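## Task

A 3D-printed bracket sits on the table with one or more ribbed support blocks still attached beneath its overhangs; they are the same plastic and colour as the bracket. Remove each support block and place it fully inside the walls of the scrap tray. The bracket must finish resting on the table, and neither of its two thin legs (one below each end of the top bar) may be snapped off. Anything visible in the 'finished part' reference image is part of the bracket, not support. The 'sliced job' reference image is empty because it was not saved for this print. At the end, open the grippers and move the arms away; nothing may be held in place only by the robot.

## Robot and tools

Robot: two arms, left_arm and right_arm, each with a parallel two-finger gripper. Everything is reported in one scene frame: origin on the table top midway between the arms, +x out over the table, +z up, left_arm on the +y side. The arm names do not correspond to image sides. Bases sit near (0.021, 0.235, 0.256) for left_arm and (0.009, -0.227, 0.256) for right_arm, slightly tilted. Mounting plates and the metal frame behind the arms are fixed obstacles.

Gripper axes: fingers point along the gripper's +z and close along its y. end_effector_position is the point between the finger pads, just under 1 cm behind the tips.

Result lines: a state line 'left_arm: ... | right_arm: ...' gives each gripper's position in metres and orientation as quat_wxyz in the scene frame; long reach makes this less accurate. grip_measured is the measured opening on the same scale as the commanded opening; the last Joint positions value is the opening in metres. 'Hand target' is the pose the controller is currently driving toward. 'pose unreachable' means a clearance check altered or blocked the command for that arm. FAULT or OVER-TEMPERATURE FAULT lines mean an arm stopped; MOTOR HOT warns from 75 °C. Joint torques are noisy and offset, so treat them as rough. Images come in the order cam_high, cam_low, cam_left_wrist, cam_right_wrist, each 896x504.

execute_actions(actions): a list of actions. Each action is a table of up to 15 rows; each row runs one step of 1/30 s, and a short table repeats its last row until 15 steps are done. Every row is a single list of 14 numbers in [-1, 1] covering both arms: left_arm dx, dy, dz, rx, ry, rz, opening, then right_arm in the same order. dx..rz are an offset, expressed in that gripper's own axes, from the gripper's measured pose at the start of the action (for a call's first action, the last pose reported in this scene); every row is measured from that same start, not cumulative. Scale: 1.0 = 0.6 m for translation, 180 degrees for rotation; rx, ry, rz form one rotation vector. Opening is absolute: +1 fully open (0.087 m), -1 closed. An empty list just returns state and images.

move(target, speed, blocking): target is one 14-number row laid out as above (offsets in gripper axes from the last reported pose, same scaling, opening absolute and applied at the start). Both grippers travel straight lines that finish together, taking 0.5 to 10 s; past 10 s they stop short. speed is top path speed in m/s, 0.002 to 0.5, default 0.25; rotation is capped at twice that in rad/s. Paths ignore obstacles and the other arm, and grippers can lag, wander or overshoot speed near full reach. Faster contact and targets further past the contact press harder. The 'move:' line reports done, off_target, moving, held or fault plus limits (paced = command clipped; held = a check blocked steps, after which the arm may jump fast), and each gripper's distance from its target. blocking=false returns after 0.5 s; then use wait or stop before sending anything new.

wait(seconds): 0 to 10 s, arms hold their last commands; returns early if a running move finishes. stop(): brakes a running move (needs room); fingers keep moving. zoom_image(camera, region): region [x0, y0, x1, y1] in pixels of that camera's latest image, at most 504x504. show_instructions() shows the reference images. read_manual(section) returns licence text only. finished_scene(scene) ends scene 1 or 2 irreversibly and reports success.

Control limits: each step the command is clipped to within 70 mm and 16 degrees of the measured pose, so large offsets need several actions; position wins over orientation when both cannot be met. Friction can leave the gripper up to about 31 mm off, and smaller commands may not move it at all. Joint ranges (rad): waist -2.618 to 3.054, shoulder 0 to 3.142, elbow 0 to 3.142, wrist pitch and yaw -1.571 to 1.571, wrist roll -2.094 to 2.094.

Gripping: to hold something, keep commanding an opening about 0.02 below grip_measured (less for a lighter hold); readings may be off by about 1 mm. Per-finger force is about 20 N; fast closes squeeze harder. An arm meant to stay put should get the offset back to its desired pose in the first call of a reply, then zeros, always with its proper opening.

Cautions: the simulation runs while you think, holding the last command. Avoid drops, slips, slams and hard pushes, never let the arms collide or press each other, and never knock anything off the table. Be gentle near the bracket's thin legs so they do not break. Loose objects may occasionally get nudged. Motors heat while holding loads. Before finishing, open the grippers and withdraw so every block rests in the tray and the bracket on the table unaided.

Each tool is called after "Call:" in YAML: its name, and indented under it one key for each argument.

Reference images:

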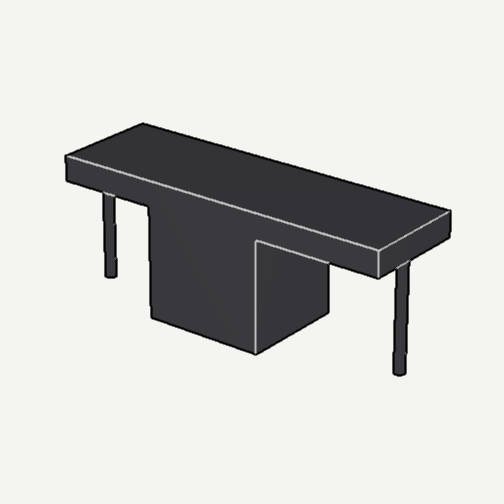

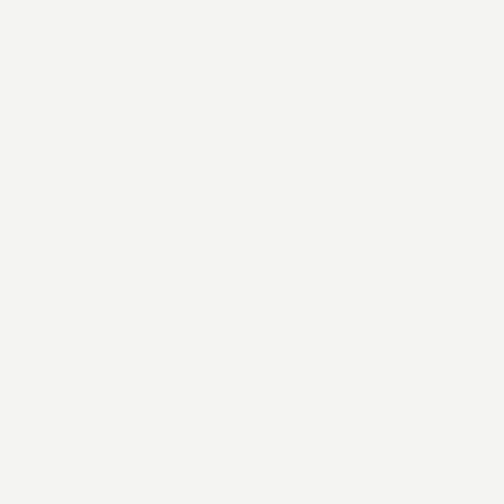

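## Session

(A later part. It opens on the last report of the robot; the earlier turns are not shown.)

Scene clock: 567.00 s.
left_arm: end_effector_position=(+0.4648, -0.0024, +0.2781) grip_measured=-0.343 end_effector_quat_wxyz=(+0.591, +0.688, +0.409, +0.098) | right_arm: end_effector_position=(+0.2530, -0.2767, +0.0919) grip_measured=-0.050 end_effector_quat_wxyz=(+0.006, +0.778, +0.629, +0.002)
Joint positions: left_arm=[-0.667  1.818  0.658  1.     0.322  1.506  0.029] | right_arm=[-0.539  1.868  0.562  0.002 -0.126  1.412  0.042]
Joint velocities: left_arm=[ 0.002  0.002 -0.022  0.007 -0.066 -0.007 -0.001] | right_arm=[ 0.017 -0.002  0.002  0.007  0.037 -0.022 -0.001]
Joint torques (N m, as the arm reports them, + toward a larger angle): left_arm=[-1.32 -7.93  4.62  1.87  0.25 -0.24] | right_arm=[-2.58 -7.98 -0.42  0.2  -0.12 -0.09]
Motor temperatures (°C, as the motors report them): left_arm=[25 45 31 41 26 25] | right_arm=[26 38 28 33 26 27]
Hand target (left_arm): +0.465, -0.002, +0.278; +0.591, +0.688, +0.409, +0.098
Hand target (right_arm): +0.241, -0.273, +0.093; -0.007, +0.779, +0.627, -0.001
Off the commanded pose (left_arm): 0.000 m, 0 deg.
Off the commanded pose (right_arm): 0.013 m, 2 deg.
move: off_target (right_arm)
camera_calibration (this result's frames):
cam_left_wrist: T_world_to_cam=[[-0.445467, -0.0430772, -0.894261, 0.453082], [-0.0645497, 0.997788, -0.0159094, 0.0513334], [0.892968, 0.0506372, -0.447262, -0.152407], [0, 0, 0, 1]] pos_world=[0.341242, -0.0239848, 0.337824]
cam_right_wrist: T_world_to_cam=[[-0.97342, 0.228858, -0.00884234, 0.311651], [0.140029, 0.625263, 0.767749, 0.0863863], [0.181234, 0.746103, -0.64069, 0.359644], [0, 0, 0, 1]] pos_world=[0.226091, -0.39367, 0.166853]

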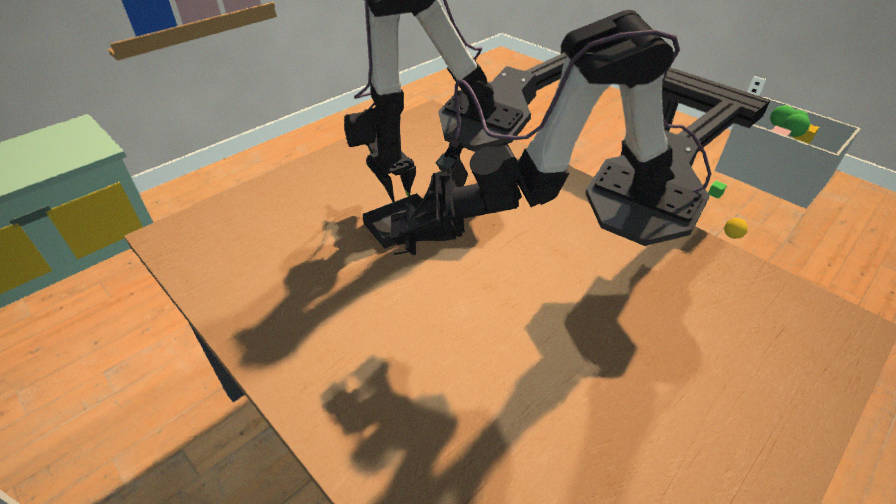

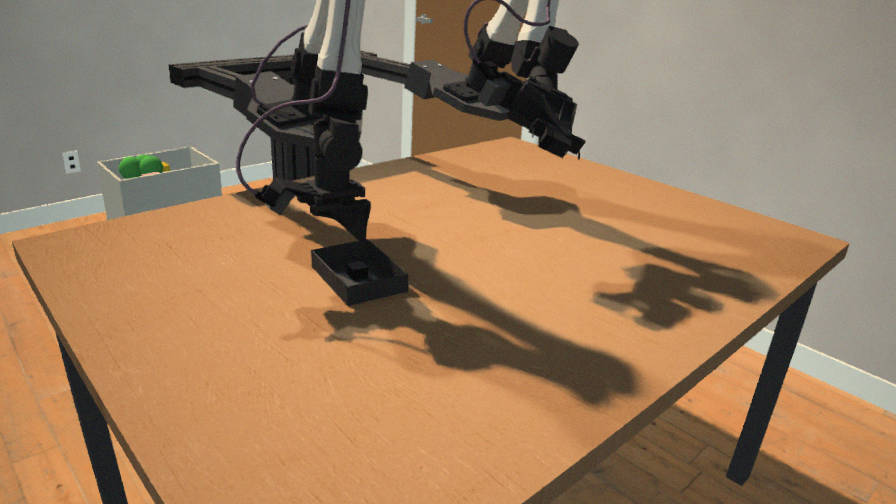

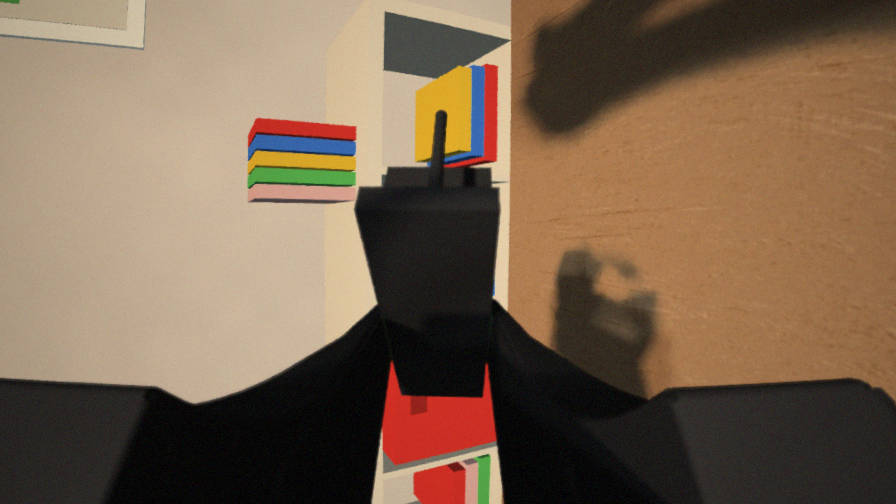

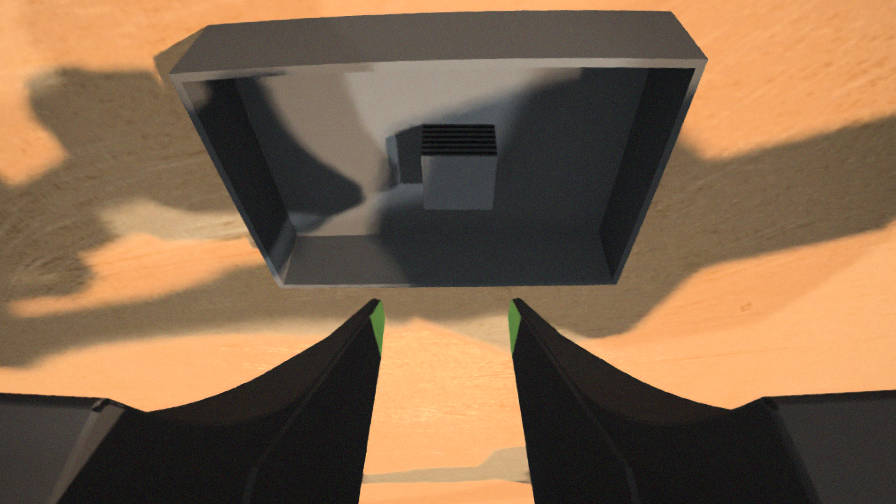

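Call:
move:
  target: [0,0,0,0,0,0,-0.39, 0.3196,0.1631,-0.3819,-0.3076,0.2449,-0.1964,0.4]
  speed: 0.2

Scene clock: 578.10 s.
left_arm: end_effector_position=(+0.4648, -0.0024, +0.2781) grip_measured=-0.343 end_effector_quat_wxyz=(+0.591, +0.688, +0.409, +0.098) | right_arm: end_effector_position=(+0.3771, -0.1103, +0.3183) grip_measured=+0.400 end_effector_quat_wxyz=(+0.125, +0.425, +0.707, +0.551)
Joint positions: left_arm=[-0.667  1.818  0.658  1.     0.322  1.506  0.029] | right_arm=[-0.302  1.43   0.444  0.744 -0.895  1.511  0.061]
Joint velocities: left_arm=[-0.002 -0.002  0.002 -0.081 -0.051 -0.007 -0.001] | right_arm=[-0.012 -0.012  0.007 -0.022 -0.051 -0.007 -0.   ]
Joint torques (N m, as the arm reports them, + toward a larger angle): left_arm=[-1.3  -7.85  4.6   1.88  0.26 -0.23] | right_arm=[ 0.31 -4.8   7.49  1.8  -0.39  0.03]
Motor temperatures (°C, as the motors report them): left_arm=[25 45 31 41 26 25] | right_arm=[26 38 28 33 26 27]
Hand target (left_arm): +0.465, -0.002, +0.278; +0.591, +0.688, +0.409, +0.098
Hand target (right_arm): +0.383, -0.106, +0.322; +0.121, +0.419, +0.706, +0.558
Off the commanded pose (left_arm): 0.000 m, 0 deg.
Off the commanded pose (right_arm): 0.010 m, 1 deg.
move: done
camera_calibration (this result's frames):
cam_left_wrist: T_world_to_cam=[[-0.445467, -0.0430772, -0.894261, 0.453082], [-0.0645497, 0.997788, -0.0159094, 0.0513334], [0.892968, 0.0506372, -0.447262, -0.152407], [0, 0, 0, 1]] pos_world=[0.341242, -0.0239848, 0.337824]
cam_right_wrist: T_world_to_cam=[[-0.476959, -0.0193304, -0.878713, 0.458736], [-0.877429, -0.0478591, 0.477314, 0.19303], [-0.0512811, 0.998667, 0.00586573, 0.267747], [0, 0, 0, 1]] pos_world=[0.401898, -0.249285, 0.309391]

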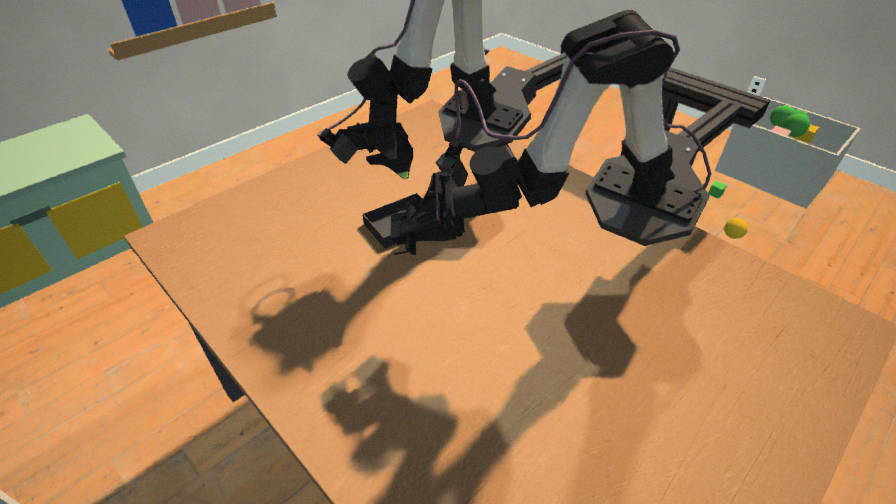

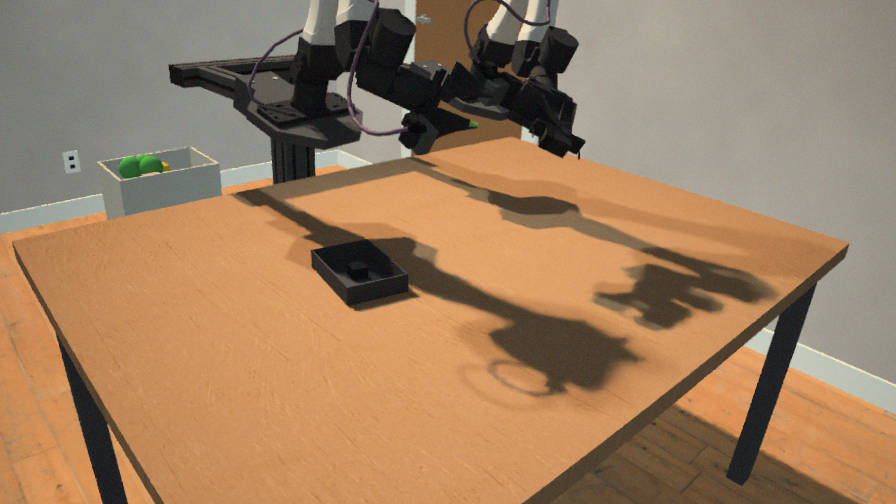

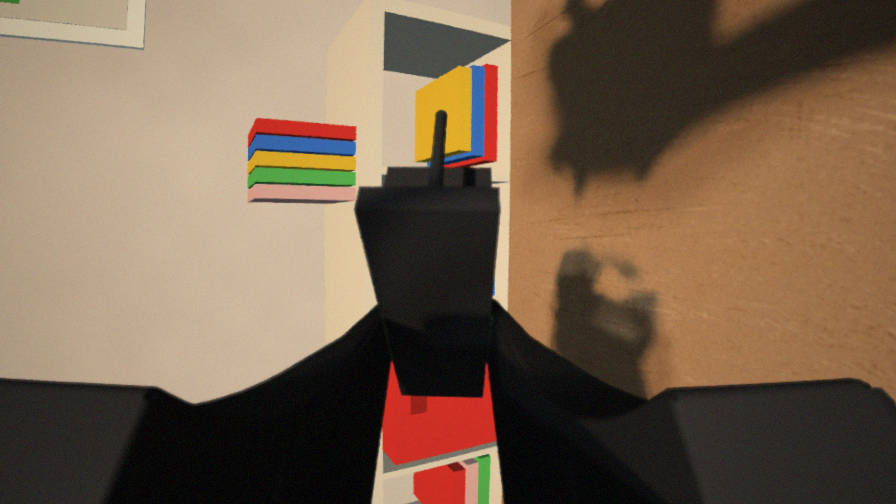

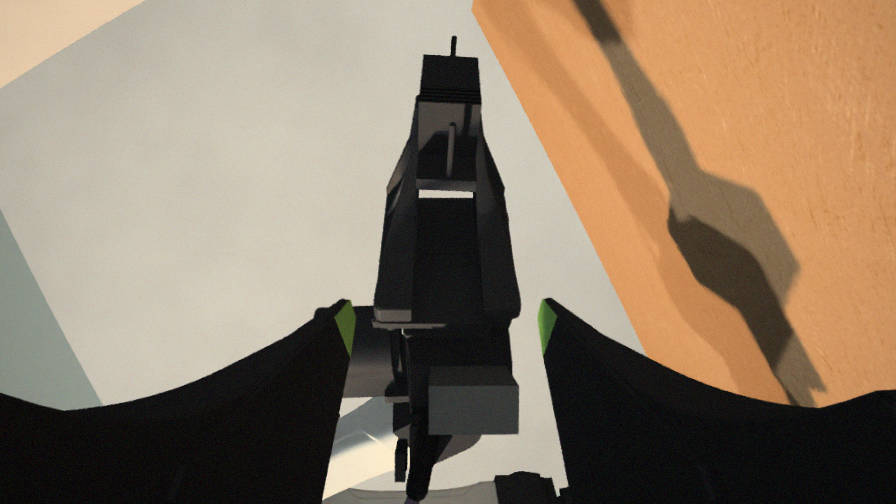

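Call:
zoom_image:
  camera: "cam_right_wrist"
  region: [370, 20, 530, 210]

Region (370, 20, 530, 210) of cam_right_wrist's 896x504 image, scaled by 2.653, with more detail than that image has; it fills the left 424 columns of this view, and the rest is white.

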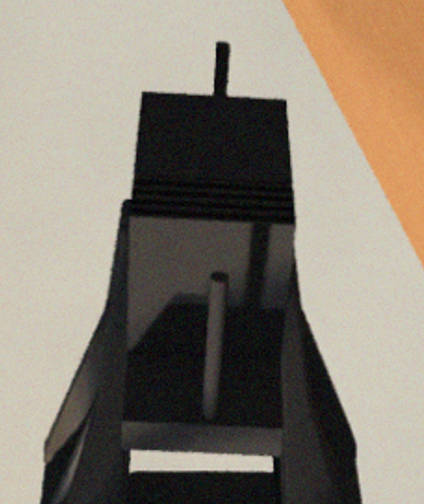

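Call:
move:
  target: [0,0,0,0,0,0,-0.39, 0.003,0,0.125,0.006,0,0.018,0.4]
  speed: 0.08

Call:
zoom_image:
  camera: "cam_right_wrist"
  region: [330, 80, 570, 360]

Scene clock: 596.40 s.
left_arm: end_effector_position=(+0.4648, -0.0024, +0.2781) grip_measured=-0.343 end_effector_quat_wxyz=(+0.591, +0.688, +0.409, +0.098) | right_arm: end_effector_position=(+0.4178, -0.0616, +0.2917) grip_measured=+0.400 end_effector_quat_wxyz=(+0.105, +0.445, +0.703, +0.545)
Joint positions: left_arm=[-0.667  1.818  0.658  1.     0.322  1.506  0.029] | right_arm=[-0.105  1.649  0.587  0.831 -0.704  1.604  0.061]
Joint velocities: left_arm=[ 0.007  0.002  0.002  0.051  0.037 -0.022 -0.001] | right_arm=[ 0.002 -0.002 -0.007  0.037  0.022 -0.007  0.   ]
Joint torques (N m, as the arm reports them, + toward a larger angle): left_arm=[-1.3  -7.93  4.66  1.9   0.25 -0.22] | right_arm=[ 0.51 -6.62  6.82  1.85 -0.14  0.06]
Motor temperatures (°C, as the motors report them): left_arm=[25 45 31 41 25 25] | right_arm=[26 37 30 35 26 27]
Hand target (left_arm): +0.465, -0.002, +0.278; +0.591, +0.688, +0.409, +0.098
Hand target (right_arm): +0.424, -0.058, +0.292; +0.106, +0.446, +0.700, +0.548
Off the commanded pose (left_arm): 0.000 m, 0 deg.
Off the commanded pose (right_arm): 0.007 m, 0 deg.
move: done
camera_calibration (this result's frames):
cam_left_wrist: T_world_to_cam=[[-0.445467, -0.0430772, -0.894261, 0.453082], [-0.0645497, 0.997788, -0.0159094, 0.0513334], [0.892968, 0.0506372, -0.447262, -0.152407], [0, 0, 0, 1]] pos_world=[0.341242, -0.0239848, 0.337824]
cam_right_wrist: T_world_to_cam=[[-0.523427, 0.00242519, -0.852067, 0.46863], [-0.851173, -0.0473767, 0.522743, 0.219521], [-0.0391004, 0.998874, 0.0268625, 0.210213], [0, 0, 0, 1]] pos_world=[0.440364, -0.200713, 0.278904]

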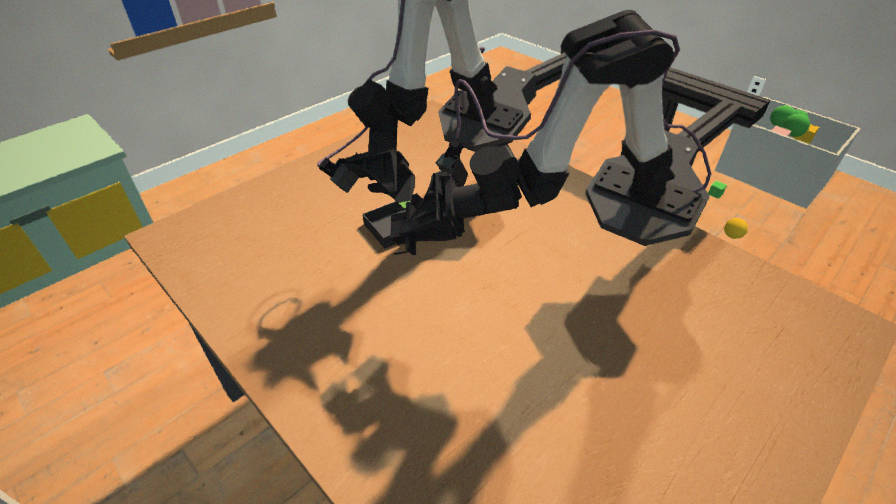

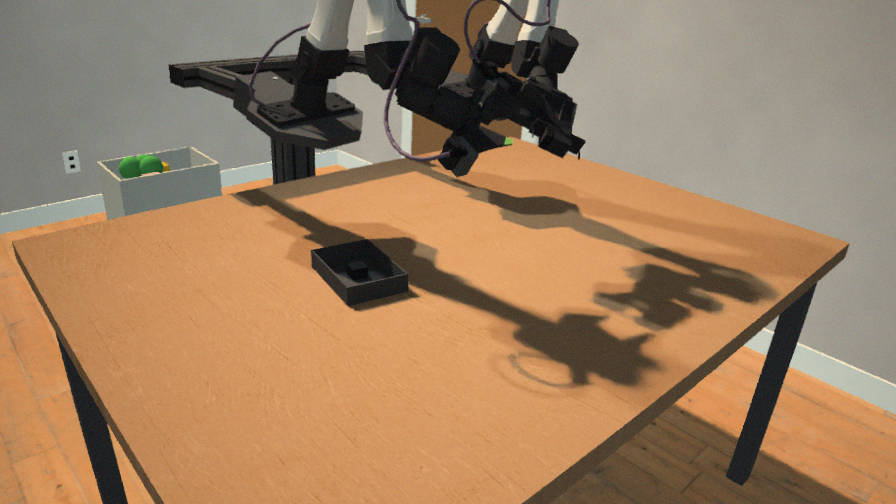

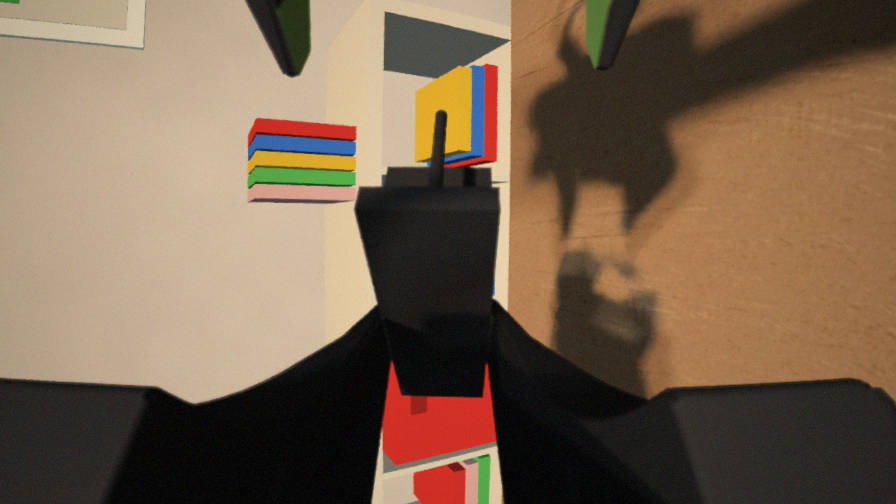

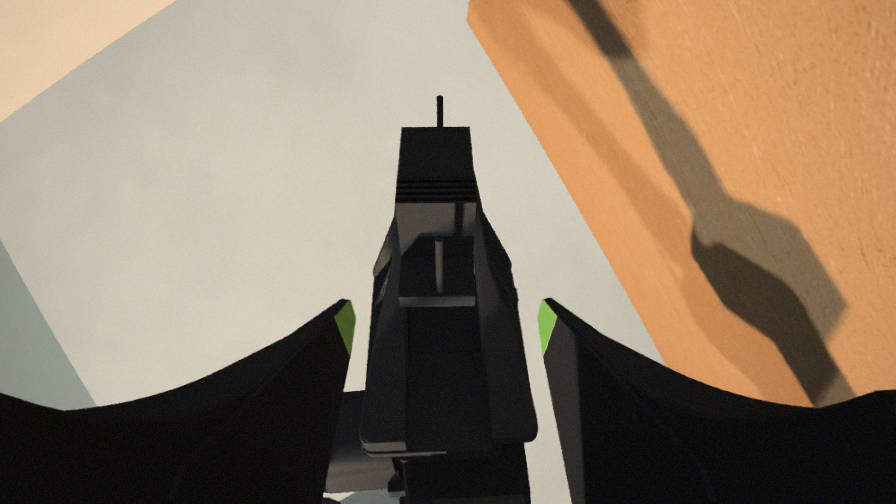

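Region (330, 80, 570, 360) of cam_right_wrist's 896x504 image, scaled by 1.800, with more detail than that image has; it fills the left 432 columns of this view, and the rest is white.

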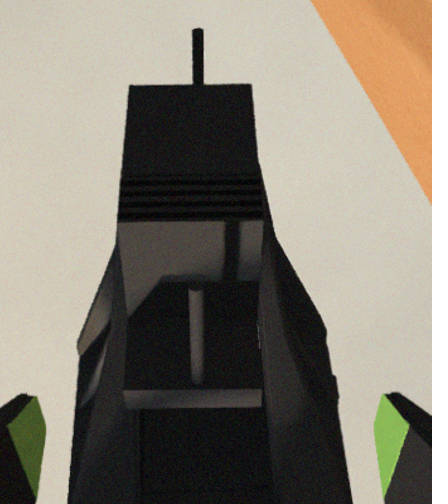

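Call:
move:
  target: [0,0,0,0,0,0,-0.39, 0.002,0.009,0.062,0,0,0,0.4]
  speed: 0.05

Call:
zoom_image:
  camera: "cam_right_wrist"
  region: [320, 120, 580, 420]

Scene clock: 604.93 s.
left_arm: end_effector_position=(+0.4648, -0.0024, +0.2781) grip_measured=-0.343 end_effector_quat_wxyz=(+0.591, +0.688, +0.409, +0.098) | right_arm: end_effector_position=(+0.4373, -0.0395, +0.2829) grip_measured=+0.400 end_effector_quat_wxyz=(+0.106, +0.443, +0.705, +0.544)
Joint positions: left_arm=[-0.667  1.818  0.658  1.     0.322  1.506  0.029] | right_arm=[-0.036  1.733  0.676  0.834 -0.636  1.614  0.061]
Joint velocities: left_arm=[-0.002 -0.007 -0.007  0.007 -0.007  0.007 -0.   ] | right_arm=[-0.012 -0.007  0.002  0.022  0.007 -0.007 -0.   ]
Joint torques (N m, as the arm reports them, + toward a larger angle): left_arm=[-1.33 -7.92  4.66  1.87  0.27 -0.24] | right_arm=[ 0.56 -7.38  6.83  1.88 -0.17  0.06]
Motor temperatures (°C, as the motors report them): left_arm=[25 45 31 42 25 25] | right_arm=[26 37 30 36 26 27]
Hand target (left_arm): +0.465, -0.002, +0.278; +0.591, +0.688, +0.409, +0.098
Hand target (right_arm): +0.443, -0.036, +0.283; +0.105, +0.445, +0.703, +0.545
Off the commanded pose (left_arm): 0.000 m, 0 deg.
Off the commanded pose (right_arm): 0.007 m, 0 deg.
move: done
camera_calibration (this result's frames):
cam_left_wrist: T_world_to_cam=[[-0.445467, -0.0430772, -0.894261, 0.453082], [-0.0645497, 0.997788, -0.0159094, 0.0513334], [0.892968, 0.0506372, -0.447262, -0.152407], [0, 0, 0, 1]] pos_world=[0.341242, -0.0239848, 0.337824]
cam_right_wrist: T_world_to_cam=[[-0.522813, -0.00476972, -0.852434, 0.470856], [-0.851374, -0.0472396, 0.522427, 0.241957], [-0.0427605, 0.998872, 0.0206367, 0.19242], [0, 0, 0, 1]] pos_world=[0.460394, -0.178527, 0.270998]

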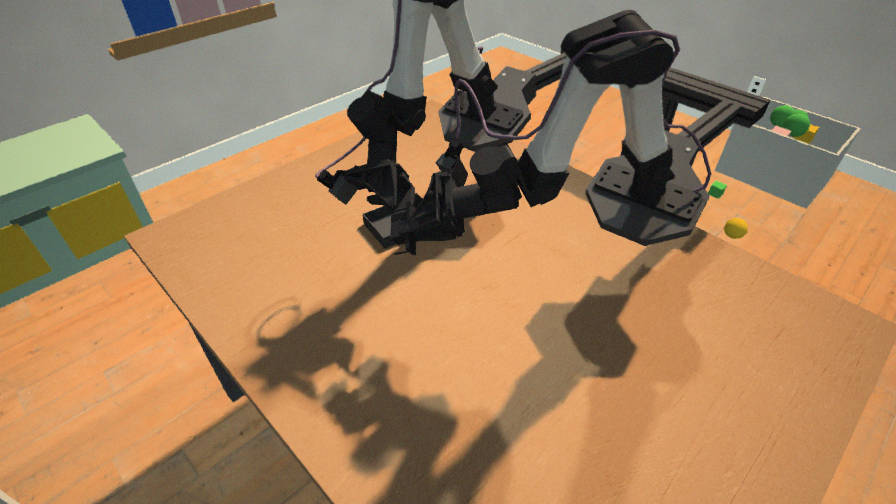

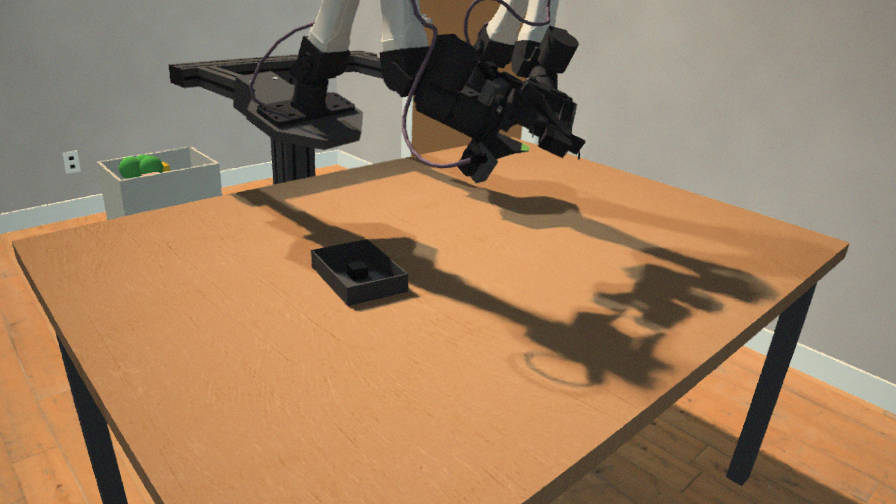

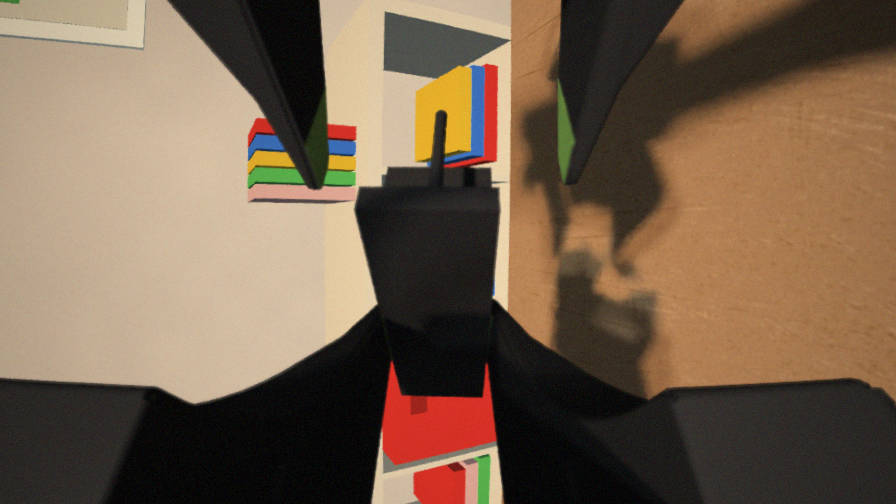

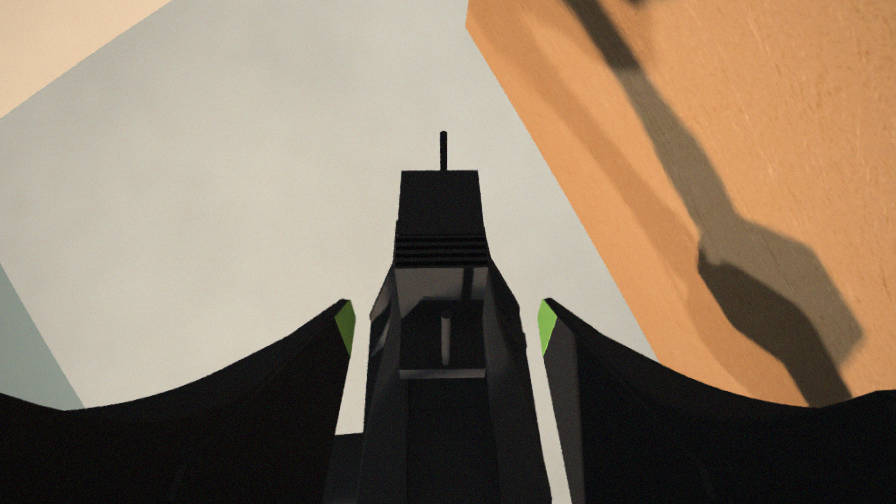

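Region (320, 120, 580, 420) of cam_right_wrist's 896x504 image, scaled by 1.680, with more detail than that image has; it fills the left 437 columns of this view, and the rest is white.

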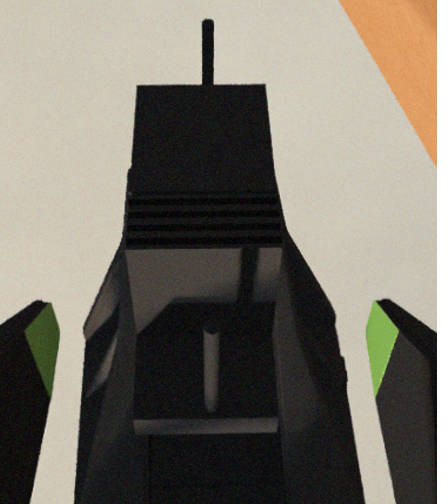

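Call:
move:
  target: [0,0,0,0,0,0,-0.39, 0,0.004,0.036,0,0,0,0.4]
  speed: 0.03

Call:
zoom_image:
  camera: "cam_right_wrist"
  region: [320, 150, 580, 450]

Scene clock: 610.90 s.
left_arm: end_effector_position=(+0.4648, -0.0024, +0.2781) grip_measured=-0.343 end_effector_quat_wxyz=(+0.591, +0.688, +0.409, +0.098) | right_arm: end_effector_position=(+0.4468, -0.0292, +0.2777) grip_measured=+0.400 end_effector_quat_wxyz=(+0.108, +0.441, +0.707, +0.543)
Joint positions: left_arm=[-0.667  1.818  0.658  1.     0.322  1.506  0.029] | right_arm=[-0.007  1.777  0.722  0.835 -0.608  1.615  0.061]
Joint velocities: left_arm=[ 0.012 -0.007 -0.012  0.007 -0.051 -0.022 -0.   ] | right_arm=[-0.017 -0.007  0.012  0.022 -0.081 -0.007 -0.   ]
Joint torques (N m, as the arm reports them, + toward a larger angle): left_arm=[-1.33 -7.93  4.74  1.87  0.26 -0.21] | right_arm=[ 0.59 -7.71  6.91  1.86 -0.1   0.07]
Motor temperatures (°C, as the motors report them): left_arm=[25 45 31 42 25 25] | right_arm=[26 37 31 36 26 27]
Hand target (left_arm): +0.465, -0.002, +0.278; +0.591, +0.688, +0.409, +0.098
Hand target (right_arm): +0.452, -0.025, +0.277; +0.106, +0.443, +0.705, +0.544
Off the commanded pose (left_arm): 0.000 m, 0 deg.
Off the commanded pose (right_arm): 0.007 m, 0 deg.
move: done
camera_calibration (this result's frames):
cam_left_wrist: T_world_to_cam=[[-0.445467, -0.0430772, -0.894261, 0.453082], [-0.0645497, 0.997788, -0.0159094, 0.0513334], [0.892968, 0.0506372, -0.447262, -0.152407], [0, 0, 0, 1]] pos_world=[0.341242, -0.0239848, 0.337824]
cam_right_wrist: T_world_to_cam=[[-0.519998, -0.0100686, -0.854108, 0.470526], [-0.852986, -0.0464663, 0.519862, 0.254685], [-0.0449215, 0.998869, 0.015574, 0.185078], [0, 0, 0, 1]] pos_world=[0.470229, -0.168297, 0.266597]

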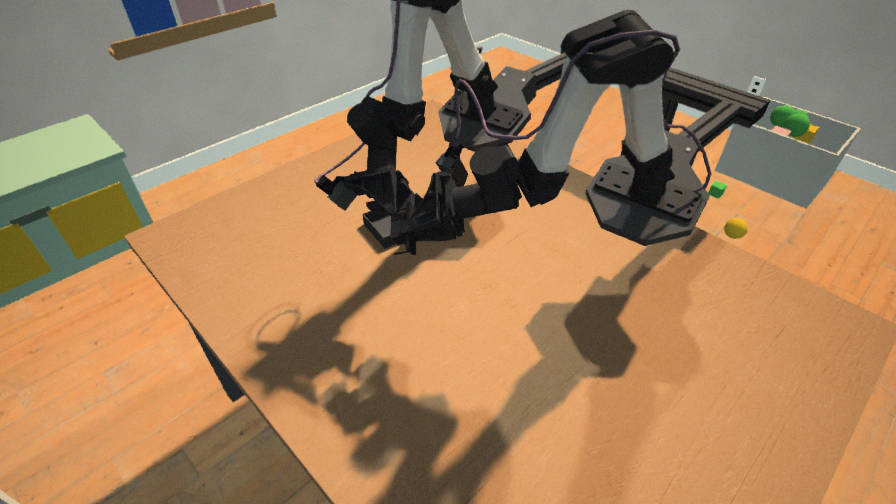

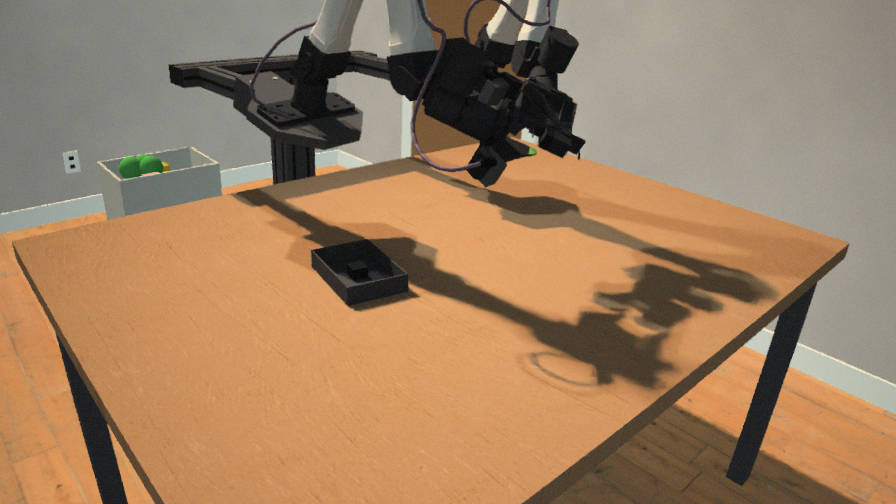

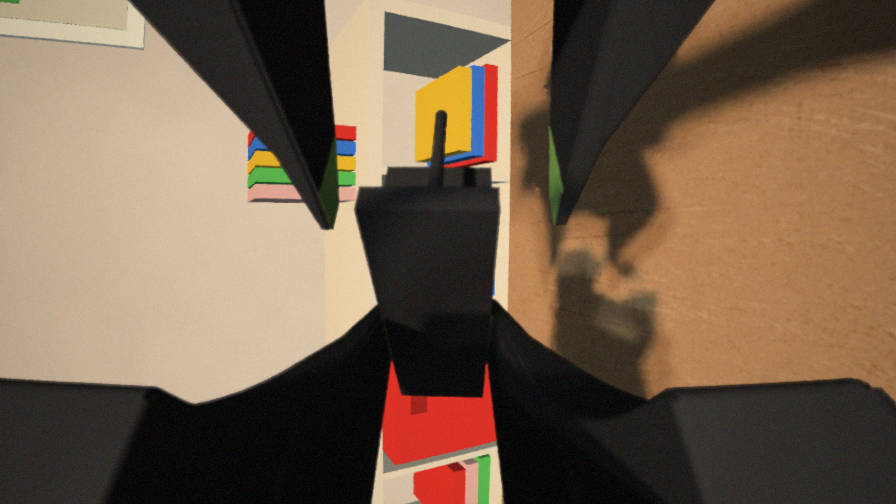

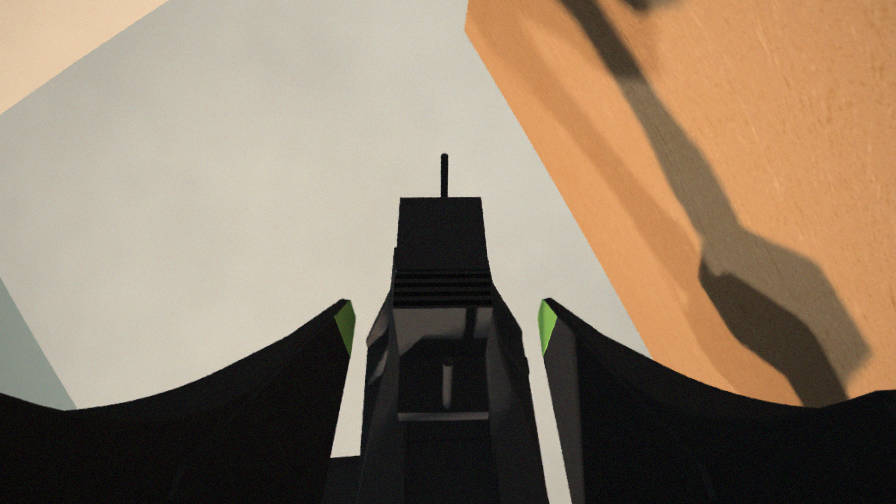

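Region (320, 150, 580, 450) of cam_right_wrist's 896x504 image, scaled by 1.680, with more detail than that image has; it fills the left 437 columns of this view, and the rest is white.

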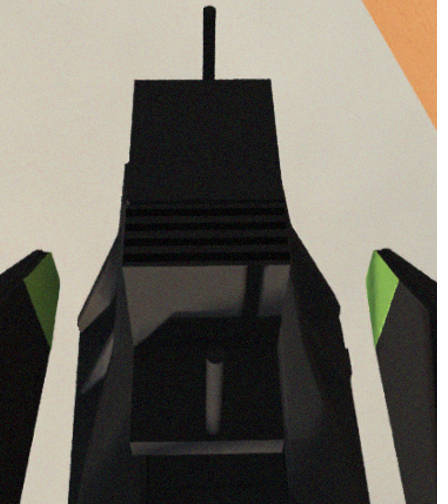

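Call:
execute_actions:
  actions:
    - [[0,0,0,0,0,0,-0.39, 0,0,0,0,0,0,0.35],[0,0,0,0,0,0,-0.39, 0,0,0,0,0,0,0.30],[0,0,0,0,0,0,-0.39, 0,0,0,0,0,0,0.25],[0,0,0,0,0,0,-0.39, 0,0,0,0,0,0,0.20],[0,0,0,0,0,0,-0.39, 0,0,0,0,0,0,0.15],[0,0,0,0,0,0,-0.39, 0,0,0,0,0,0,0.10],[0,0,0,0,0,0,-0.39, 0,0,0,0,0,0,0.05],[0,0,0,0,0,0,-0.39, 0,0,0,0,0,0,0.0],[0,0,0,0,0,0,-0.39, 0,0,0,0,0,0,-0.05],[0,0,0,0,0,0,-0.39, 0,0,0,0,0,0,-0.10],[0,0,0,0,0,0,-0.39, 0,0,0,0,0,0,-0.14],[0,0,0,0,0,0,-0.39, 0,0,0,0,0,0,-0.18],[0,0,0,0,0,0,-0.39, 0,0,0,0,0,0,-0.21],[0,0,0,0,0,0,-0.39, 0,0,0,0,0,0,-0.23],[0,0,0,0,0,0,-0.39, 0,0,0,0,0,0,-0.25]]
    - [[0,0,0,0,0,0,-0.39, 0,0,0,0,0,0,-0.26],[0,0,0,0,0,0,-0.39, 0,0,0,0,0,0,-0.27],[0,0,0,0,0,0,-0.39, 0,0,0,0,0,0,-0.28],[0,0,0,0,0,0,-0.39, 0,0,0,0,0,0,-0.29],[0,0,0,0,0,0,-0.39, 0,0,0,0,0,0,-0.30],[0,0,0,0,0,0,-0.39, 0,0,0,0,0,0,-0.31],[0,0,0,0,0,0,-0.39, 0,0,0,0,0,0,-0.32],[0,0,0,0,0,0,-0.39, 0,0,0,0,0,0,-0.33],[0,0,0,0,0,0,-0.39, 0,0,0,0,0,0,-0.34],[0,0,0,0,0,0,-0.39, 0,0,0,0,0,0,-0.35],[0,0,0,0,0,0,-0.39, 0,0,0,0,0,0,-0.36],[0,0,0,0,0,0,-0.39, 0,0,0,0,0,0,-0.37],[0,0,0,0,0,0,-0.39, 0,0,0,0,0,0,-0.38],[0,0,0,0,0,0,-0.39, 0,0,0,0,0,0,-0.39],[0,0,0,0,0,0,-0.39, 0,0,0,0,0,0,-0.39]]

Scene clock: 623.50 s.
left_arm: end_effector_position=(+0.4648, -0.0024, +0.2781) grip_measured=-0.343 end_effector_quat_wxyz=(+0.591, +0.688, +0.409, +0.098) | right_arm: end_effector_position=(+0.4474, -0.0293, +0.2784) grip_measured=-0.327 end_effector_quat_wxyz=(+0.110, +0.440, +0.706, +0.544)
Joint positions: left_arm=[-0.667  1.818  0.658  1.     0.322  1.506  0.029] | right_arm=[-0.007  1.777  0.722  0.84  -0.606  1.615  0.029]
Joint velocities: left_arm=[ 0.002 -0.017 -0.012 -0.051 -0.022  0.007 -0.   ] | right_arm=[ 0.007  0.012 -0.027  0.051  0.022  0.007  0.   ]
Joint torques (N m, as the arm reports them, + toward a larger angle): left_arm=[-1.29 -7.89  4.58  1.88  0.26 -0.24] | right_arm=[-0.27 -9.1   4.89  1.84 -0.23 -0.02]
Motor temperatures (°C, as the motors report them): left_arm=[25 45 31 42 25 25] | right_arm=[26 38 31 37 26 27]
Hand target (left_arm): +0.465, -0.002, +0.278; +0.591, +0.688, +0.409, +0.098
Hand target (right_arm): +0.447, -0.029, +0.278; +0.108, +0.441, +0.707, +0.543
Off the commanded pose (left_arm): 0.000 m, 0 deg.
Off the commanded pose (right_arm): 0.001 m, 0 deg.
camera_calibration (this result's frames):
cam_left_wrist: T_world_to_cam=[[-0.445467, -0.0430772, -0.894261, 0.453082], [-0.0645497, 0.997788, -0.0159094, 0.0513334], [0.892968, 0.0506372, -0.447262, -0.152407], [0, 0, 0, 1]] pos_world=[0.341242, -0.0239848, 0.337824]
cam_right_wrist: T_world_to_cam=[[-0.516064, -0.00941395, -0.856498, 0.470357], [-0.85544, -0.0452212, 0.515923, 0.257086], [-0.0435887, 0.998933, 0.0152839, 0.184689], [0, 0, 0, 1]] pos_world=[0.470706, -0.168438, 0.2674]

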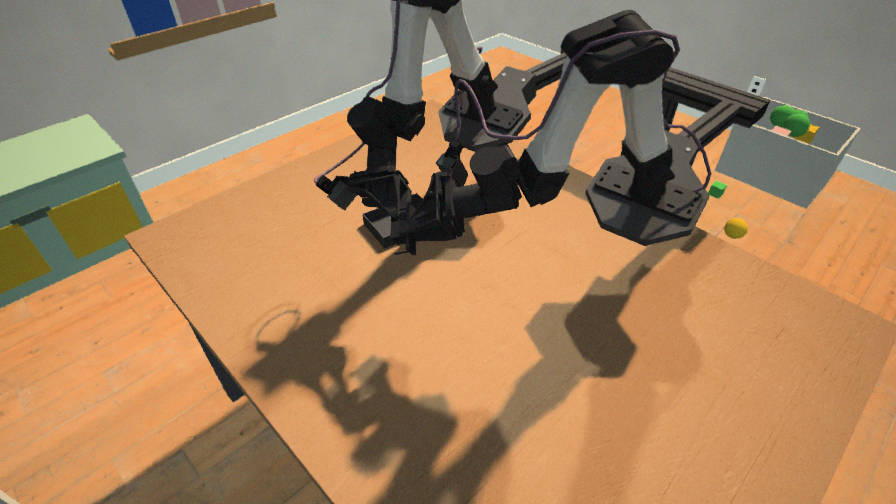

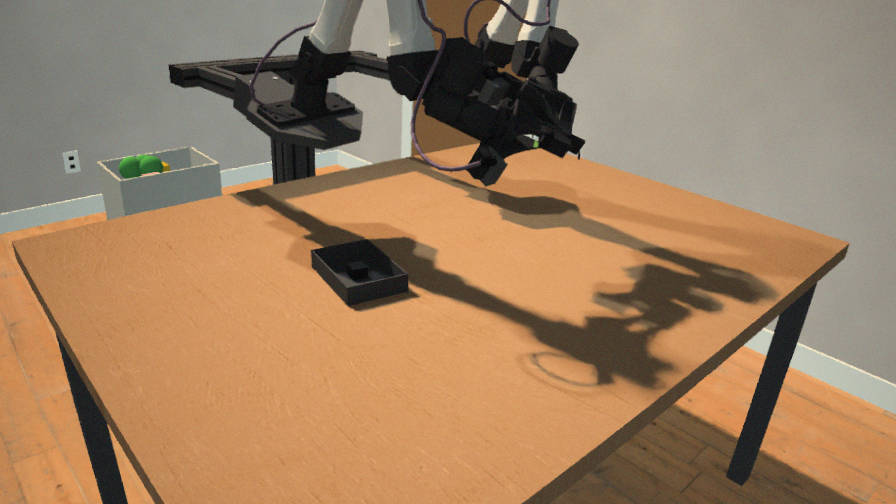

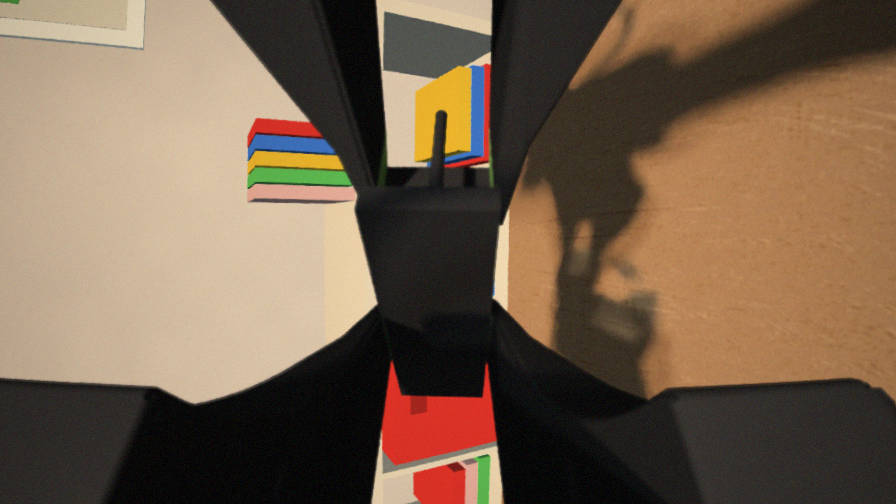

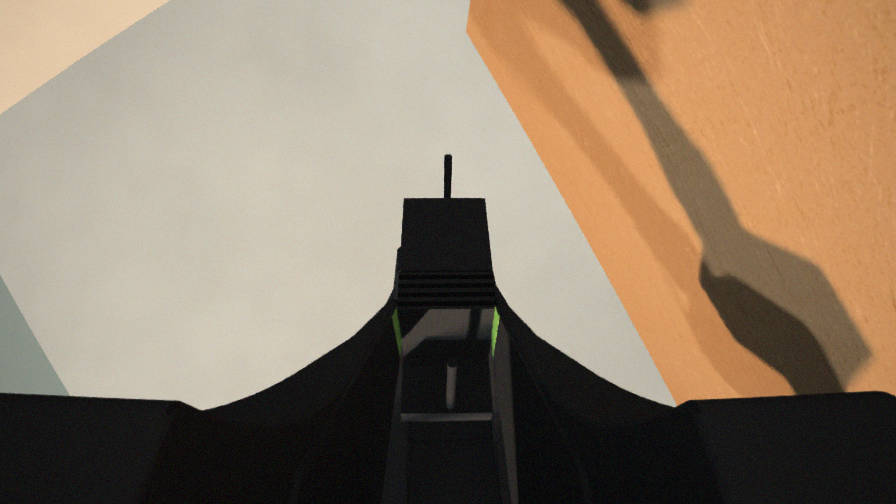

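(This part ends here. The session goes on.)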